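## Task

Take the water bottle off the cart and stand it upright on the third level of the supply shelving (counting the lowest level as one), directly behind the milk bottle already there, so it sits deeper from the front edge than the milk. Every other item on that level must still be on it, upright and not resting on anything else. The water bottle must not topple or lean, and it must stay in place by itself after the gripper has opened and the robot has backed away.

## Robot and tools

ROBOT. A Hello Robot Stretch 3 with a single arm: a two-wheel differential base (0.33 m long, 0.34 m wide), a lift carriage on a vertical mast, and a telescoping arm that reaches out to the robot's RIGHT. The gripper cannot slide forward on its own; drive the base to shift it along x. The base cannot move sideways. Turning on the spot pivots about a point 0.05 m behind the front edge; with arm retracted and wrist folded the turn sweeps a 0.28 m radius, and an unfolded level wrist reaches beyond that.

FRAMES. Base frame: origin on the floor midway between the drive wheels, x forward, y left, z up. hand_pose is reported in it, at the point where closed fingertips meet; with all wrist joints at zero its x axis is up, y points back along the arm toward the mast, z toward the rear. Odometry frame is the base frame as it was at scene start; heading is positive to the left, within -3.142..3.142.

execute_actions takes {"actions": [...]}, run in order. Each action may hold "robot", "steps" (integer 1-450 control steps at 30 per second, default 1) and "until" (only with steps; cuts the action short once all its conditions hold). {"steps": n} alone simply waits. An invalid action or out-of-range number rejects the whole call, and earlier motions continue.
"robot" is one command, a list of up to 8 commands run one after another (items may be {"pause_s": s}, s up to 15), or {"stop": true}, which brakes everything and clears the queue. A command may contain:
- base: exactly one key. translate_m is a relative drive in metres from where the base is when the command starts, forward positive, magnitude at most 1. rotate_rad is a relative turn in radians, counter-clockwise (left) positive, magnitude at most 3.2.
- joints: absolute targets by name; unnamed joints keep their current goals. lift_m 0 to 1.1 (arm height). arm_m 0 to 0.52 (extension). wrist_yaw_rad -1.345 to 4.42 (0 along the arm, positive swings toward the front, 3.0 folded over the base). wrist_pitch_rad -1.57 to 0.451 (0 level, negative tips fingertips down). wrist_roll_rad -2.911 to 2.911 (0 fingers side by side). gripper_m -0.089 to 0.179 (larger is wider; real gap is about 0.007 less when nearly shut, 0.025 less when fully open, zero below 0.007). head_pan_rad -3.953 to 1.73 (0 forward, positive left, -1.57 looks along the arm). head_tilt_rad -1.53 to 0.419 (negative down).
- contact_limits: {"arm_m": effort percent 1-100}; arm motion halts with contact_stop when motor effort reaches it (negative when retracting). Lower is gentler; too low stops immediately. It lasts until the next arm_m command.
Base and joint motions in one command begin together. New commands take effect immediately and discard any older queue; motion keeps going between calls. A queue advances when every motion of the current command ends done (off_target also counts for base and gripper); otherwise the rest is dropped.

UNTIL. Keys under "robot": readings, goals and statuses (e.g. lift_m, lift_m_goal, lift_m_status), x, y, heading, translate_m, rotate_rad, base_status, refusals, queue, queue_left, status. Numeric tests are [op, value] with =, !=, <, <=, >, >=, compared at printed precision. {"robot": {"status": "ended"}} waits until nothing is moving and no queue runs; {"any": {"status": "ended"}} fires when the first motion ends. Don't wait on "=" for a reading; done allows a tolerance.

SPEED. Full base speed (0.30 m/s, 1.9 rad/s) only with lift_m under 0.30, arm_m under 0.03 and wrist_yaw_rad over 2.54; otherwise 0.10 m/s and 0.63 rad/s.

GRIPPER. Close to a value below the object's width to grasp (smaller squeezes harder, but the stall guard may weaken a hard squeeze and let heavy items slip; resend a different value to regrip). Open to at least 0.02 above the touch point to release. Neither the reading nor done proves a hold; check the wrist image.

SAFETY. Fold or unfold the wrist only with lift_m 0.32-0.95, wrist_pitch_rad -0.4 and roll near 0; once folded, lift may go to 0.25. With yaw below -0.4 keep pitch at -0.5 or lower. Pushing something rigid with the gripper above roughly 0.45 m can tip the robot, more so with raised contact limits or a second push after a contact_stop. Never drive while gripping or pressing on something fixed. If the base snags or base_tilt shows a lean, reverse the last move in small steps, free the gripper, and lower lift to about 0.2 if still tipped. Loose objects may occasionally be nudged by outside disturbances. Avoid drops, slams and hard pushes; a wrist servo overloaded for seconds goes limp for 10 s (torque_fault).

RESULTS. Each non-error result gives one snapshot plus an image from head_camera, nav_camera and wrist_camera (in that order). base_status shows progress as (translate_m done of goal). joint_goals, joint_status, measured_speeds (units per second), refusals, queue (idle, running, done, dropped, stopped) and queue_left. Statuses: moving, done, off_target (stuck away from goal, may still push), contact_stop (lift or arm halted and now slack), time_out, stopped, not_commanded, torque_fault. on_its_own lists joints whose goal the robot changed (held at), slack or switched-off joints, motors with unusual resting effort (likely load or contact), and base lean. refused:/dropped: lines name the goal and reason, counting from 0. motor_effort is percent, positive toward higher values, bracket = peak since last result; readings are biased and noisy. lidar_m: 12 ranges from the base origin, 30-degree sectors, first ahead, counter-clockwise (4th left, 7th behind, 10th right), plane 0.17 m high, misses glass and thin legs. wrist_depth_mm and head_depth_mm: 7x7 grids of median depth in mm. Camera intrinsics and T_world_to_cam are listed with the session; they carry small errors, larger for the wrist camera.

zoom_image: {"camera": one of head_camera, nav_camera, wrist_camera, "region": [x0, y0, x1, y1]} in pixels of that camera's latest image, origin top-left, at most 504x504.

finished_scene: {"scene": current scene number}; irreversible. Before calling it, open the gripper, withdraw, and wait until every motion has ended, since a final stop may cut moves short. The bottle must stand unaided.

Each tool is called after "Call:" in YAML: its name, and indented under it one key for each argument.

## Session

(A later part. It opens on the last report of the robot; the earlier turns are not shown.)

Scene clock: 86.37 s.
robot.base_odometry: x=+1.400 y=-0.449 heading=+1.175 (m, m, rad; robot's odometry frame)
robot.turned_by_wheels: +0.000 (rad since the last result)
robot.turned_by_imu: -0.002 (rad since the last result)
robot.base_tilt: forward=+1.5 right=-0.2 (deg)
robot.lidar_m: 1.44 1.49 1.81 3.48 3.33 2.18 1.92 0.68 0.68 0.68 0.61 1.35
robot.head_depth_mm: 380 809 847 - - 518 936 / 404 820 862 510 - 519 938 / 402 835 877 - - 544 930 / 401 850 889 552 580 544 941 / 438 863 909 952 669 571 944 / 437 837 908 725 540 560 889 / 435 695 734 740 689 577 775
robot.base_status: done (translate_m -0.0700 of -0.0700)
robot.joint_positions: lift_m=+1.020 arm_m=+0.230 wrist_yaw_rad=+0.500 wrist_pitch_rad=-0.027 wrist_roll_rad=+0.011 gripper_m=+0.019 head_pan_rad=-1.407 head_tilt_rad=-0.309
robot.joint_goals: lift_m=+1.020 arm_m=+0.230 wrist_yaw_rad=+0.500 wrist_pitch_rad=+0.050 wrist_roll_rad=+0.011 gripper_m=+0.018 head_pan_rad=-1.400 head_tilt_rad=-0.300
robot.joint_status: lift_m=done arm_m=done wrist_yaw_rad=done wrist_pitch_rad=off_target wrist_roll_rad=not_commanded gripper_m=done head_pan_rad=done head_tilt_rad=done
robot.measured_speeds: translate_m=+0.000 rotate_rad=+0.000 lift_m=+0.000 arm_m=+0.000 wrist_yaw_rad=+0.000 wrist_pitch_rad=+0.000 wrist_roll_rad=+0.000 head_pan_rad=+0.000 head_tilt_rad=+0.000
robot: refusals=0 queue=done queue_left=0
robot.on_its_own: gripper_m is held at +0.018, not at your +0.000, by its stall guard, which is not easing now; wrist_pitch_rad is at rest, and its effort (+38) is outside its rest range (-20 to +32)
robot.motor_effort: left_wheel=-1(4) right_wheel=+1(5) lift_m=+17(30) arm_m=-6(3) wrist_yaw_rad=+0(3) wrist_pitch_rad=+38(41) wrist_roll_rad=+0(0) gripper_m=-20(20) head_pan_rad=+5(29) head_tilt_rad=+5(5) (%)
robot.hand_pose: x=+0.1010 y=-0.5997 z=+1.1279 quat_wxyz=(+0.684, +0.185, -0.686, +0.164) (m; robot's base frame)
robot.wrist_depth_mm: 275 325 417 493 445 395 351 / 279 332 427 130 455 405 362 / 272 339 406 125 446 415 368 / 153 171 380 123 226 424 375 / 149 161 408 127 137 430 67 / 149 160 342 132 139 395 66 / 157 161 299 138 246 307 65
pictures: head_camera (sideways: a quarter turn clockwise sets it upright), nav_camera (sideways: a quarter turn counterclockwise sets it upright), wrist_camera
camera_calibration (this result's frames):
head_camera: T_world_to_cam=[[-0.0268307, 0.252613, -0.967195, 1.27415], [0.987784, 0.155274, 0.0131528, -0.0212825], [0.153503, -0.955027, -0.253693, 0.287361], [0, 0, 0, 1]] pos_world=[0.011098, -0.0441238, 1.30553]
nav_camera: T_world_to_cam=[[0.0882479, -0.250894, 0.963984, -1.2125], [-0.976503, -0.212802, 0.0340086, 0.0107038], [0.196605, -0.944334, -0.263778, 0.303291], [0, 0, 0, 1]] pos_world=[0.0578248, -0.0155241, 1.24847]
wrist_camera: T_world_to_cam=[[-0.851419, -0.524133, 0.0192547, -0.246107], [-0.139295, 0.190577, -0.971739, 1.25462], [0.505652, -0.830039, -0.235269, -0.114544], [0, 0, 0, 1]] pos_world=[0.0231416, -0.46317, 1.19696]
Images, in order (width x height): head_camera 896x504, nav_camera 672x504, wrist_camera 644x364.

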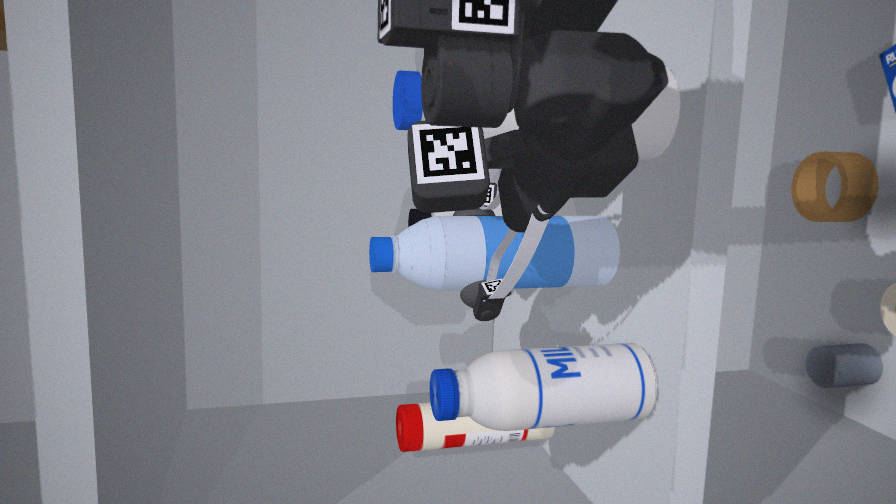

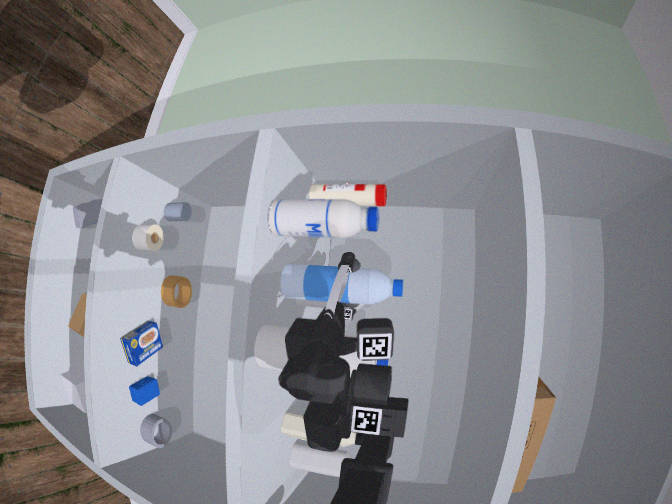

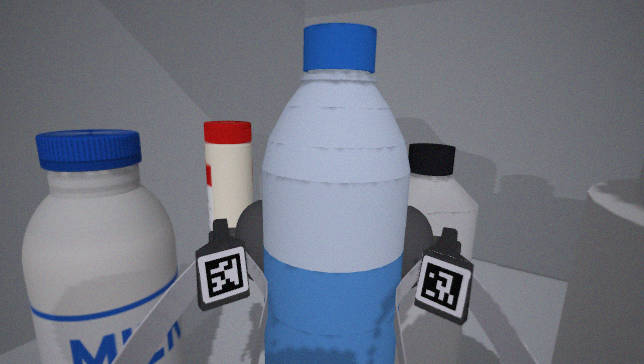

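Call:
execute_actions:
  actions:
    - {"robot":{"joints":{"lift_m":0.995}},"steps":450,"until":{"robot":{"status":"ended"}}}

Scene clock: 87.43 s.
robot.base_odometry: x=+1.400 y=-0.449 heading=+1.175 (m, m, rad; robot's odometry frame)
robot.turned_by_wheels: +0.000 (rad since the last result)
robot.turned_by_imu: +0.000 (rad since the last result)
robot.base_tilt: forward=+1.4 right=-0.3 (deg)
robot.lidar_m: 1.44 1.49 1.81 3.48 3.35 2.18 1.92 0.68 0.68 0.68 0.61 1.35
robot.head_depth_mm: 381 810 845 868 - 497 935 / 404 822 864 497 - 504 939 / 401 835 879 912 - 531 932 / 401 850 892 557 581 545 945 / 440 863 908 950 669 572 944 / 437 840 903 725 542 561 891 / 435 697 733 739 687 575 768
robot.base_status: done (translate_m -0.0700 of -0.0700)
robot.joint_positions: lift_m=+0.995 arm_m=+0.230 wrist_yaw_rad=+0.500 wrist_pitch_rad=+0.000 wrist_roll_rad=+0.011 gripper_m=+0.019 head_pan_rad=-1.407 head_tilt_rad=-0.309
robot.joint_goals: lift_m=+0.995 arm_m=+0.230 wrist_yaw_rad=+0.500 wrist_pitch_rad=+0.050 wrist_roll_rad=+0.011 gripper_m=+0.018 head_pan_rad=-1.400 head_tilt_rad=-0.300
robot.joint_status: lift_m=done arm_m=done wrist_yaw_rad=done wrist_pitch_rad=off_target wrist_roll_rad=not_commanded gripper_m=done head_pan_rad=done head_tilt_rad=done
robot.measured_speeds: translate_m=+0.000 rotate_rad=+0.000 lift_m=+0.000 arm_m=+0.000 wrist_yaw_rad=+0.000 wrist_pitch_rad=+0.000 wrist_roll_rad=+0.000 head_pan_rad=+0.000 head_tilt_rad=+0.000
robot: refusals=0 queue=done queue_left=0
robot.on_its_own: gripper_m is held at +0.018, not at your +0.000, by its stall guard, which is not easing now
robot.motor_effort: left_wheel=-1(1) right_wheel=+0(0) lift_m=+15(18) arm_m=-6(6) wrist_yaw_rad=+0(0) wrist_pitch_rad=+25(38) wrist_roll_rad=+0(0) gripper_m=-20(20) head_pan_rad=+5(5) head_tilt_rad=+5(4) (%)
robot.hand_pose: x=+0.1014 y=-0.6003 z=+1.1099 quat_wxyz=(+0.682, +0.176, -0.689, +0.174) (m; robot's base frame)
robot.wrist_depth_mm: 276 330 416 493 449 398 356 / 277 333 430 131 454 408 362 / 148 340 390 126 225 415 74 / 146 161 376 123 222 414 69 / 143 158 408 127 137 426 67 / 148 159 318 131 139 374 66 / 153 159 276 136 243 285 65
pictures: head_camera (sideways: a quarter turn clockwise sets it upright), nav_camera (sideways: a quarter turn counterclockwise sets it upright), wrist_camera
camera_calibration (this result's frames):
head_camera: T_world_to_cam=[[-0.0268307, 0.252612, -0.967195, 1.27415], [0.987784, 0.155274, 0.0131528, -0.0212825], [0.153503, -0.955027, -0.253693, 0.287361], [0, 0, 0, 1]] pos_world=[0.011098, -0.0441238, 1.30553]
nav_camera: T_world_to_cam=[[0.0882479, -0.250894, 0.963984, -1.2125], [-0.976503, -0.212802, 0.0340086, 0.0107038], [0.196605, -0.944334, -0.263778, 0.303291], [0, 0, 0, 1]] pos_world=[0.0578248, -0.0155241, 1.24847]
wrist_camera: T_world_to_cam=[[-0.851675, -0.523664, 0.0206555, -0.247025], [-0.126687, 0.167476, -0.977703, 1.2288], [0.508528, -0.835301, -0.208976, -0.152099], [0, 0, 0, 1]] pos_world=[0.0226339, -0.4622, 1.17472]
Images, in order (width x height): head_camera 896x504, nav_camera 672x504, wrist_camera 644x364.

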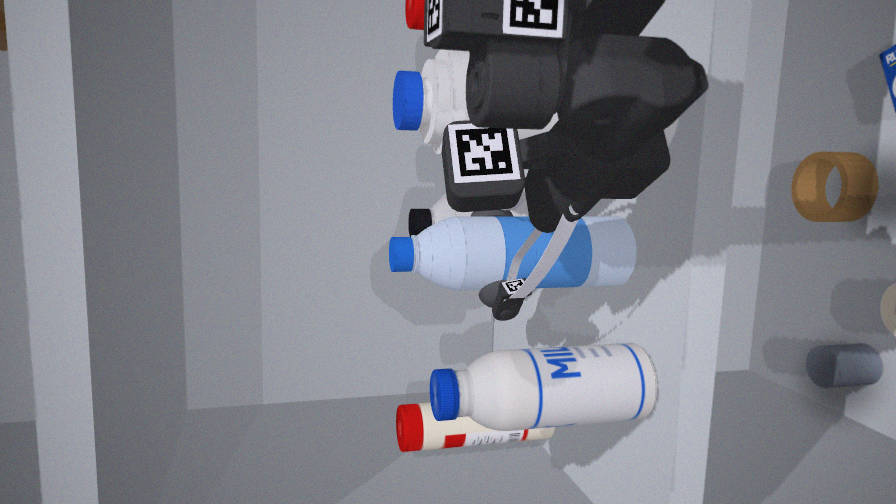

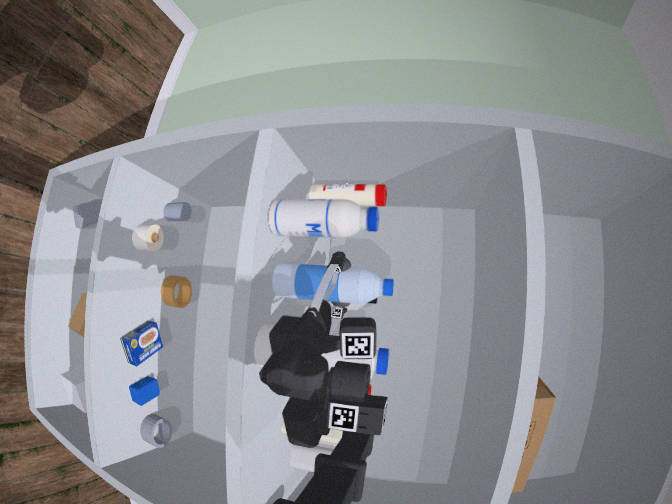

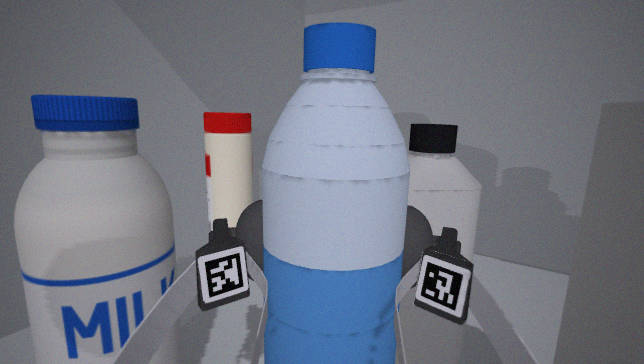

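Call:
execute_actions:
  actions:
    - {"robot":[{"joints":{"gripper_m":0.10}},{"joints":{"lift_m":1.065}},{"joints":{"gripper_m":0.06}}],"steps":450,"until":{"robot":{"status":"ended"}}}

Scene clock: 91.30 s.
robot.base_odometry: x=+1.400 y=-0.449 heading=+1.175 (m, m, rad; robot's odometry frame)
robot.turned_by_wheels: +0.000 (rad since the last result)
robot.turned_by_imu: -0.001 (rad since the last result)
robot.base_tilt: forward=+1.3 right=-0.2 (deg)
robot.lidar_m: 1.44 1.49 1.80 3.48 3.34 2.18 1.92 0.68 0.67 0.68 0.61 1.35
robot.head_depth_mm: 381 807 835 - 661 517 940 / 403 824 853 - 514 520 939 / 401 835 866 - 667 543 931 / 401 850 894 559 581 545 944 / 439 864 910 956 671 572 947 / 437 841 906 726 541 560 890 / 435 697 734 738 688 577 770
robot.base_status: done (translate_m -0.0700 of -0.0700)
robot.joint_positions: lift_m=+1.065 arm_m=+0.230 wrist_yaw_rad=+0.500 wrist_pitch_rad=+0.026 wrist_roll_rad=+0.011 gripper_m=+0.060 head_pan_rad=-1.407 head_tilt_rad=-0.309
robot.joint_goals: lift_m=+1.065 arm_m=+0.230 wrist_yaw_rad=+0.500 wrist_pitch_rad=+0.050 wrist_roll_rad=+0.011 gripper_m=+0.060 head_pan_rad=-1.400 head_tilt_rad=-0.300
robot.joint_status: lift_m=done arm_m=done wrist_yaw_rad=done wrist_pitch_rad=off_target wrist_roll_rad=not_commanded gripper_m=done head_pan_rad=done head_tilt_rad=done
robot.measured_speeds: translate_m=+0.000 rotate_rad=+0.000 lift_m=+0.000 arm_m=+0.000 wrist_yaw_rad=+0.000 wrist_pitch_rad=+0.000 wrist_roll_rad=+0.000 head_pan_rad=+0.000 head_tilt_rad=+0.000
robot: refusals=0 queue=done queue_left=0
robot.motor_effort: left_wheel=-1(1) right_wheel=+0(0) lift_m=+30(30) arm_m=-5(5) wrist_yaw_rad=+1(1) wrist_pitch_rad=+12(25) wrist_roll_rad=+0(0) gripper_m=+0(80) head_pan_rad=+5(5) head_tilt_rad=+5(6) (%)
robot.hand_pose: x=+0.1016 y=-0.6008 z=+1.1858 quat_wxyz=(+0.679, +0.167, -0.691, +0.183) (m; robot's base frame)
robot.wrist_depth_mm: 278 327 423 518 457 404 358 / 281 334 430 527 465 409 363 / 286 342 439 540 478 416 369 / 291 346 424 548 491 424 377 / 287 352 404 150 483 432 384 / 164 174 - 146 - 436 390 / 165 166 399 139 241 414 389
pictures: head_camera (sideways: a quarter turn clockwise sets it upright), nav_camera (sideways: a quarter turn counterclockwise sets it upright), wrist_camera
camera_calibration (this result's frames):
head_camera: T_world_to_cam=[[-0.0268307, 0.252613, -0.967195, 1.27415], [0.987784, 0.155274, 0.0131528, -0.0212825], [0.153503, -0.955027, -0.253693, 0.287361], [0, 0, 0, 1]] pos_world=[0.011098, -0.0441238, 1.30553]
nav_camera: T_world_to_cam=[[0.0882479, -0.250894, 0.963984, -1.2125], [-0.976503, -0.212802, 0.0340086, 0.0107038], [0.196605, -0.944334, -0.263778, 0.303291], [0, 0, 0, 1]] pos_world=[0.0578248, -0.0155241, 1.24847]
wrist_camera: T_world_to_cam=[[-0.85194, -0.523177, 0.0219911, -0.249885], [-0.11438, 0.144945, -0.982806, 1.2944], [0.510994, -0.839808, -0.183325, -0.170144], [0, 0, 0, 1]] pos_world=[0.0221084, -0.461238, 1.24644]
Images, in order (width x height): head_camera 896x504, nav_camera 672x504, wrist_camera 644x364.

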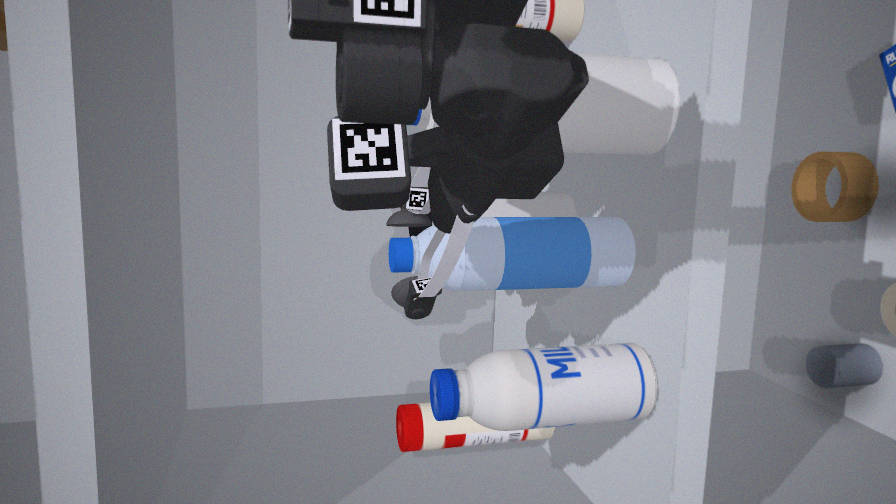

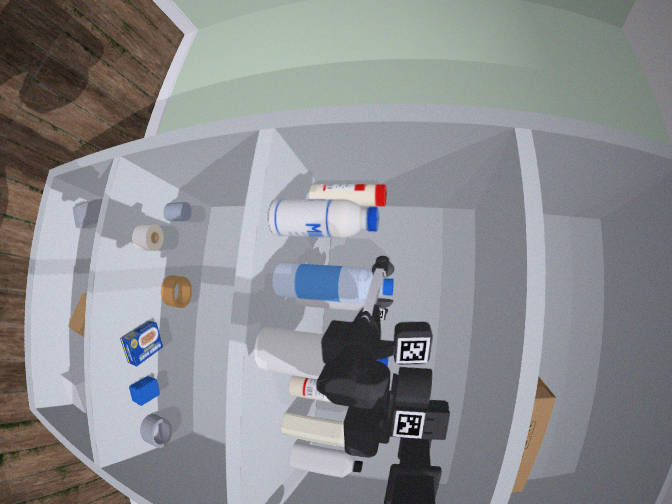

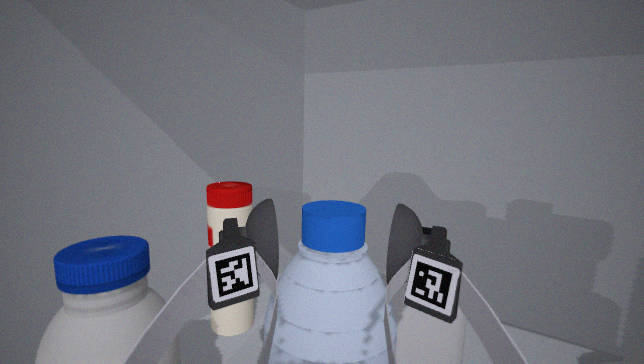

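Call:
execute_actions:
  actions:
    - {"robot":[{"joints":{"lift_m":1.07}},{"joints":{"gripper_m":-0.02}},{"joints":{"lift_m":1.1,"wrist_pitch_rad":0.1}}],"steps":450,"until":{"robot":{"status":"ended"}}}

Scene clock: 94.13 s.
robot.base_odometry: x=+1.400 y=-0.449 heading=+1.175 (m, m, rad; robot's odometry frame)
robot.turned_by_wheels: +0.000 (rad since the last result)
robot.turned_by_imu: -0.001 (rad since the last result)
robot.base_tilt: forward=+1.4 right=-0.2 (deg)
robot.lidar_m: 1.44 1.49 1.80 3.48 3.35 2.18 1.92 0.68 0.68 0.68 0.61 1.35
robot.head_depth_mm: 380 809 - - 661 517 939 / 404 822 - - 508 518 939 / 402 836 865 - 665 543 932 / 401 850 887 552 581 544 941 / 438 865 910 949 670 572 941 / 437 839 903 725 541 560 889 / 435 698 734 739 688 576 771
robot.base_status: done (translate_m -0.0700 of -0.0700)
robot.joint_positions: lift_m=+1.097 arm_m=+0.230 wrist_yaw_rad=+0.500 wrist_pitch_rad=+0.026 wrist_roll_rad=+0.011 gripper_m=-0.016 head_pan_rad=-1.407 head_tilt_rad=-0.309
robot.joint_goals: lift_m=+1.100 arm_m=+0.230 wrist_yaw_rad=+0.500 wrist_pitch_rad=+0.100 wrist_roll_rad=+0.011 gripper_m=-0.017 head_pan_rad=-1.400 head_tilt_rad=-0.300
robot.joint_status: lift_m=done arm_m=done wrist_yaw_rad=done wrist_pitch_rad=off_target wrist_roll_rad=not_commanded gripper_m=done head_pan_rad=done head_tilt_rad=done
robot.measured_speeds: translate_m=+0.000 rotate_rad=+0.000 lift_m=+0.000 arm_m=+0.000 wrist_yaw_rad=+0.000 wrist_pitch_rad=+0.000 wrist_roll_rad=+0.000 head_pan_rad=+0.000 head_tilt_rad=+0.000
robot: refusals=0 queue=dropped queue_left=0
robot.on_its_own: wrist_pitch_rad is at rest, and its effort (+37) is outside its rest range (-20 to +32)
robot.motor_effort: left_wheel=-1(1) right_wheel=+0(0) lift_m=+33(31) arm_m=-5(6) wrist_yaw_rad=+0(0) wrist_pitch_rad=+37(36) wrist_roll_rad=+0(0) gripper_m=-21(98) head_pan_rad=+5(5) head_tilt_rad=+4(5) (%)
robot.hand_pose: x=+0.1016 y=-0.6008 z=+1.2177 quat_wxyz=(+0.679, +0.167, -0.691, +0.183) (m; robot's base frame)
robot.wrist_depth_mm: 277 330 419 500 448 398 357 / 282 333 429 531 468 408 363 / 286 342 439 543 479 416 371 / 290 348 452 564 484 425 376 / 295 355 407 150 477 433 384 / 292 338 415 149 - 440 389 / 285 174 410 142 243 437 395
pictures: head_camera (sideways: a quarter turn clockwise sets it upright), nav_camera (sideways: a quarter turn counterclockwise sets it upright), wrist_camera
camera_calibration (this result's frames):
head_camera: T_world_to_cam=[[-0.0268306, 0.252612, -0.967195, 1.27415], [0.987784, 0.155274, 0.0131528, -0.0212825], [0.153503, -0.955027, -0.253693, 0.287361], [0, 0, 0, 1]] pos_world=[0.011098, -0.0441238, 1.30553]
nav_camera: T_world_to_cam=[[0.0882479, -0.250894, 0.963984, -1.2125], [-0.976503, -0.212802, 0.0340086, 0.0107038], [0.196605, -0.944335, -0.263778, 0.303291], [0, 0, 0, 1]] pos_world=[0.0578248, -0.0155242, 1.24847]
wrist_camera: T_world_to_cam=[[-0.851922, -0.523207, 0.02199, -0.250597], [-0.114396, 0.144961, -0.982802, 1.32579], [0.511022, -0.839786, -0.183348, -0.164252], [0, 0, 0, 1]] pos_world=[0.0221119, -0.461237, 1.27838]
Images, in order (width x height): head_camera 896x504, nav_camera 672x504, wrist_camera 644x364.

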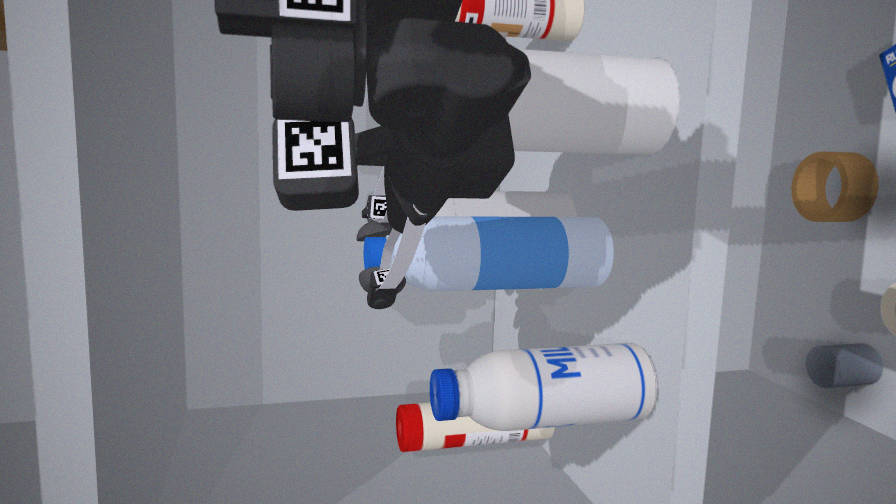

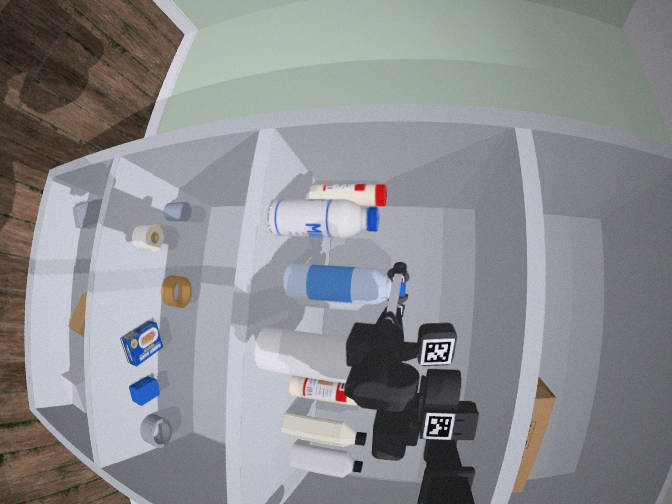

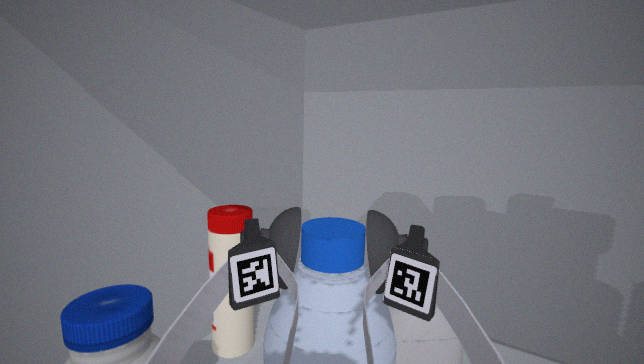

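Call:
execute_actions:
  actions:
    - {"robot":[{"base":{"translate_m":0.06},"joints":{"arm_m":0.285}},{"base":{"translate_m":0.058},"joints":{"arm_m":0.325,"head_pan_rad":-1.5}},{"joints":{"lift_m":1.08}}],"steps":450,"until":{"robot":{"status":"ended"}}}

Scene clock: 99.57 s.
robot.base_odometry: x=+1.445 y=-0.340 heading=+1.175 (m, m, rad; robot's odometry frame)
robot.turned_by_wheels: +0.000 (rad since the last result)
robot.turned_by_imu: -0.002 (rad since the last result)
robot.base_tilt: forward=+1.4 right=-0.2 (deg)
robot.lidar_m: 1.32 1.36 1.74 3.50 3.52 2.29 2.04 0.76 0.72 0.73 0.55 1.34
robot.head_depth_mm: 407 821 869 496 513 519 939 / 404 828 - 921 703 542 932 / 402 836 860 - 671 542 936 / 400 839 872 669 668 545 945 / 400 848 884 635 520 533 916 / 404 764 821 717 713 548 840 / 435 601 602 605 604 548 612
robot.base_status: done (translate_m +0.0580 of +0.0580)
robot.joint_positions: lift_m=+1.080 arm_m=+0.325 wrist_yaw_rad=+0.500 wrist_pitch_rad=+0.025 wrist_roll_rad=+0.011 gripper_m=-0.010 head_pan_rad=-1.493 head_tilt_rad=-0.309
robot.joint_goals: lift_m=+1.080 arm_m=+0.325 wrist_yaw_rad=+0.500 wrist_pitch_rad=+0.100 wrist_roll_rad=+0.011 gripper_m=-0.011 head_pan_rad=-1.500 head_tilt_rad=-0.300
robot.joint_status: lift_m=done arm_m=done wrist_yaw_rad=done wrist_pitch_rad=off_target wrist_roll_rad=not_commanded gripper_m=done head_pan_rad=done head_tilt_rad=done
robot.measured_speeds: translate_m=+0.000 rotate_rad=+0.000 lift_m=+0.000 arm_m=+0.000 wrist_yaw_rad=+0.000 wrist_pitch_rad=+0.000 wrist_roll_rad=+0.000 head_pan_rad=+0.000 head_tilt_rad=+0.000
robot: refusals=0 queue=done queue_left=0
robot.on_its_own: gripper_m is held at -0.011, not at your -0.020, by its stall guard, which is not easing now; wrist_pitch_rad is at rest, and its effort (+37) is outside its rest range (-20 to +32)
robot.motor_effort: left_wheel=+0(6) right_wheel=+0(5) lift_m=+18(31) arm_m=+4(3) wrist_yaw_rad=+0(0) wrist_pitch_rad=+37(37) wrist_roll_rad=+0(0) gripper_m=-20(22) head_pan_rad=-4(19) head_tilt_rad=+6(6) (%)
robot.hand_pose: x=+0.1017 y=-0.6949 z=+1.2013 quat_wxyz=(+0.679, +0.168, -0.691, +0.182) (m; robot's base frame)
robot.wrist_depth_mm: 182 215 274 381 368 322 289 / 183 218 281 393 378 328 292 / 186 222 289 411 385 335 298 / 190 226 295 425 391 340 302 / 192 231 278 151 386 347 308 / 195 235 271 148 - 354 313 / 199 231 248 142 394 356 319
pictures: head_camera (sideways: a quarter turn clockwise sets it upright), nav_camera (sideways: a quarter turn counterclockwise sets it upright), wrist_camera
camera_calibration (this result's frames):
head_camera: T_world_to_cam=[[-0.00508286, 0.253982, -0.967196, 1.27402], [0.997457, 0.0700491, 0.0131528, -0.0213415], [0.0710918, -0.964669, -0.253692, 0.287863], [0, 0, 0, 1]] pos_world=[0.00729819, -0.0443898, 1.30553]
nav_camera: T_world_to_cam=[[0.0664214, -0.257534, 0.963984, -1.21237], [-0.991148, -0.128332, 0.0340086, 0.0107931], [0.114951, -0.957709, -0.263778, 0.303789], [0, 0, 0, 1]] pos_world=[0.0563041, -0.0198999, 1.24847]
wrist_camera: T_world_to_cam=[[-0.85185, -0.523325, 0.0219521, -0.299496], [-0.114765, 0.14559, -0.982666, 1.32358], [0.511058, -0.839604, -0.18408, -0.245301], [0, 0, 0, 1]] pos_world=[0.0221377, -0.555389, 1.26206]
Images, in order (width x height): head_camera 896x504, nav_camera 672x504, wrist_camera 644x364.

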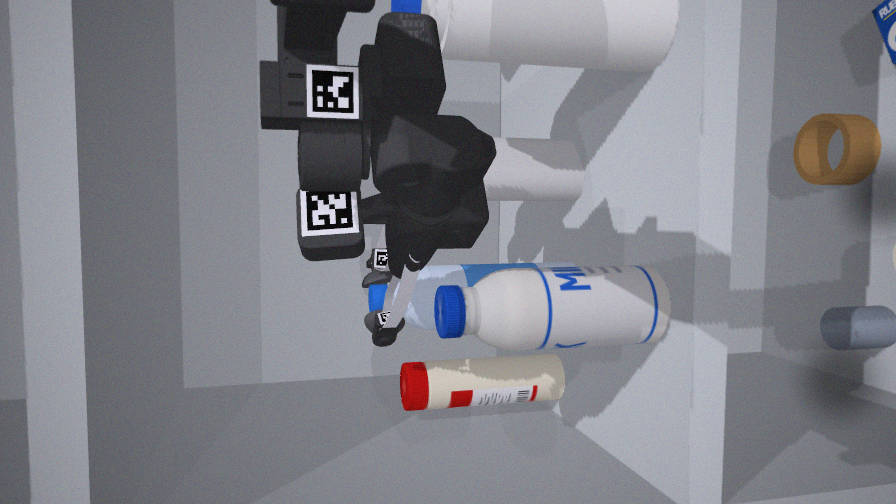

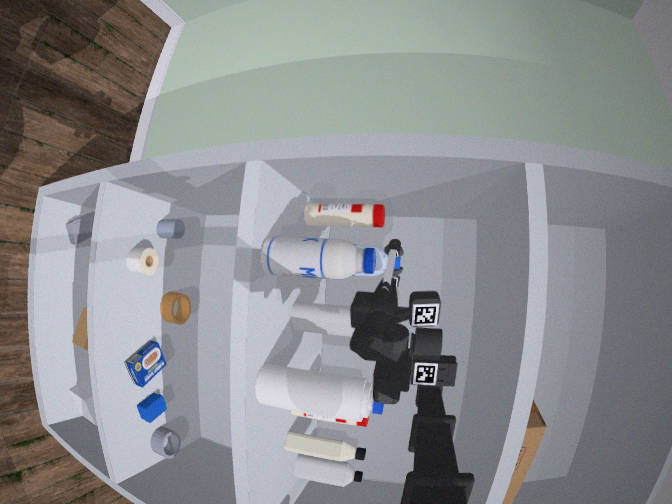

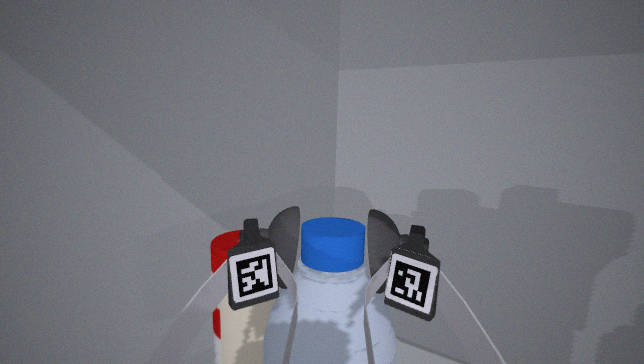

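Call:
execute_actions:
  actions:
    - {"robot":[{"joints":{"lift_m":1.064}},{"joints":{"gripper_m":0.07}},{"joints":{"lift_m":1.1,"wrist_pitch_rad":0.2}},{"joints":{"arm_m":0.0}}],"steps":450,"until":{"robot":{"status":"ended"}}}

Scene clock: 106.43 s.
robot.base_odometry: x=+1.445 y=-0.340 heading=+1.175 (m, m, rad; robot's odometry frame)
robot.turned_by_wheels: +0.000 (rad since the last result)
robot.turned_by_imu: -0.002 (rad since the last result)
robot.base_tilt: forward=+1.4 right=-0.2 (deg)
robot.lidar_m: 1.32 1.37 1.74 3.49 3.51 2.28 2.04 0.77 0.72 0.73 0.55 1.34
robot.head_depth_mm: 406 822 - - - - - / 404 828 - - - - - / 401 788 - - - - 884 / 399 776 - - - - 946 / 401 771 - - - 546 914 / 405 763 825 720 674 547 839 / 434 600 603 606 606 550 610
robot.base_status: done (translate_m +0.0580 of +0.0580)
robot.joint_positions: lift_m=+1.097 arm_m=+0.000 wrist_yaw_rad=+0.500 wrist_pitch_rad=+0.176 wrist_roll_rad=+0.011 gripper_m=+0.070 head_pan_rad=-1.493 head_tilt_rad=-0.309
robot.joint_goals: lift_m=+1.100 arm_m=+0.000 wrist_yaw_rad=+0.500 wrist_pitch_rad=+0.200 wrist_roll_rad=+0.011 gripper_m=+0.070 head_pan_rad=-1.500 head_tilt_rad=-0.300
robot.joint_status: lift_m=done arm_m=done wrist_yaw_rad=done wrist_pitch_rad=done wrist_roll_rad=not_commanded gripper_m=done head_pan_rad=done head_tilt_rad=done
robot.measured_speeds: translate_m=+0.000 rotate_rad=+0.000 lift_m=+0.000 arm_m=+0.000 wrist_yaw_rad=+0.000 wrist_pitch_rad=+0.000 wrist_roll_rad=+0.000 head_pan_rad=+0.000 head_tilt_rad=+0.000
robot: refusals=0 queue=done queue_left=0
robot.motor_effort: left_wheel=+0(1) right_wheel=+0(0) lift_m=+30(27) arm_m=-6(4) wrist_yaw_rad=+0(1) wrist_pitch_rad=+12(38) wrist_roll_rad=+0(0) gripper_m=+0(79) head_pan_rad=-5(5) head_tilt_rad=+4(5) (%)
robot.hand_pose: x=+0.1016 y=-0.3706 z=+1.2565 quat_wxyz=(+0.664, +0.116, -0.701, +0.234) (m; robot's base frame)
robot.wrist_depth_mm: - - - 314 281 275 269 / - - - 393 428 420 407 / - - - 420 649 618 557 / - - - 427 676 619 555 / - - - 428 618 630 556 / - - 350 433 558 613 542 / - - - 443 298 599 369
pictures: head_camera (sideways: a quarter turn clockwise sets it upright), nav_camera (sideways: a quarter turn counterclockwise sets it upright), wrist_camera
camera_calibration (this result's frames):
head_camera: T_world_to_cam=[[-0.00506285, 0.253983, -0.967195, 1.27402], [0.997462, 0.0699705, 0.0131528, -0.0213416], [0.0710158, -0.964674, -0.253693, 0.287864], [0, 0, 0, 1]] pos_world=[0.00729469, -0.0443899, 1.30553]
nav_camera: T_world_to_cam=[[0.0664011, -0.257539, 0.963984, -1.21237], [-0.991158, -0.128254, 0.0340086, 0.0107932], [0.114876, -0.957718, -0.263778, 0.30379], [0, 0, 0, 1]] pos_world=[0.0563025, -0.0199039, 1.24847]
wrist_camera: T_world_to_cam=[[-0.853661, -0.520002, 0.0293605, -0.138961], [-0.0430338, 0.0142423, -0.998972, 1.29511], [0.519049, -0.854047, -0.0345357, -0.156851], [0, 0, 0, 1]] pos_world=[0.0185216, -0.224664, 1.29244]
Images, in order (width x height): head_camera 896x504, nav_camera 672x504, wrist_camera 644x364.

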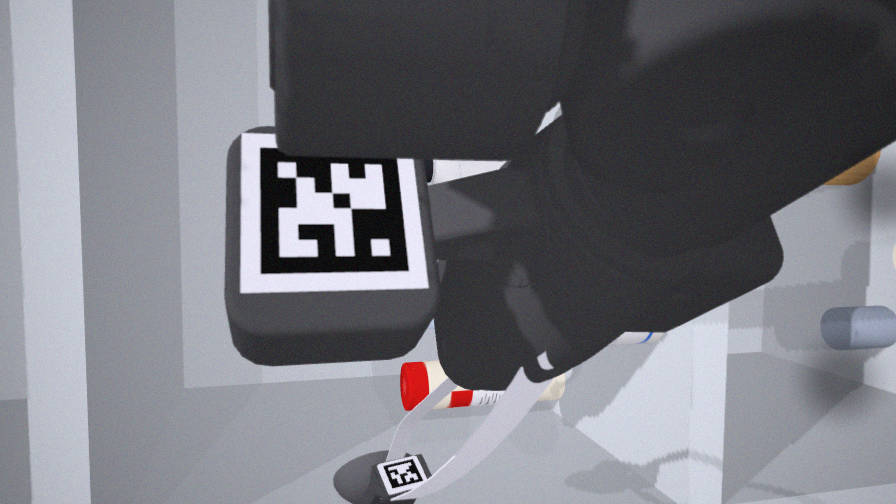

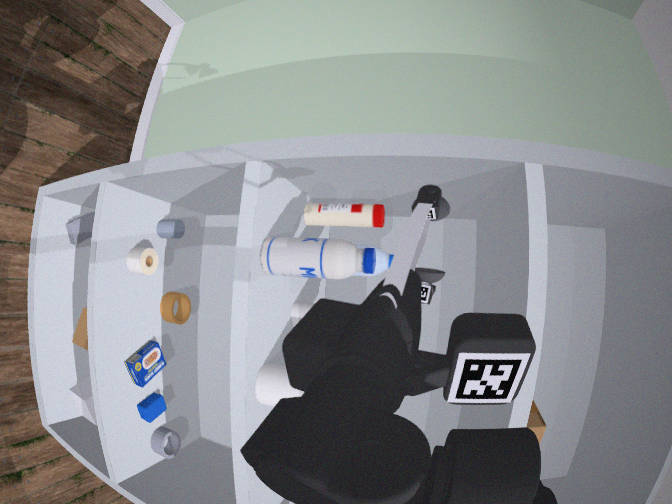

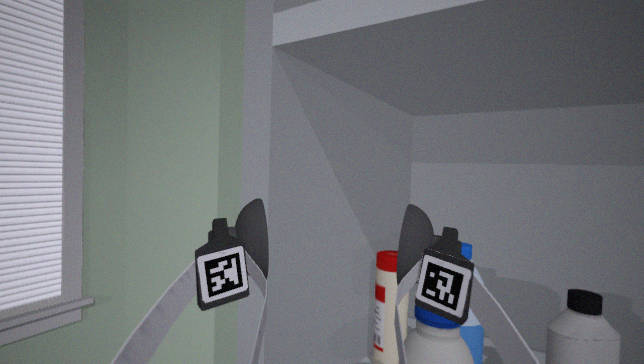

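Call:
finished_scene:
  scene: 1

The scene is finished: the task was done.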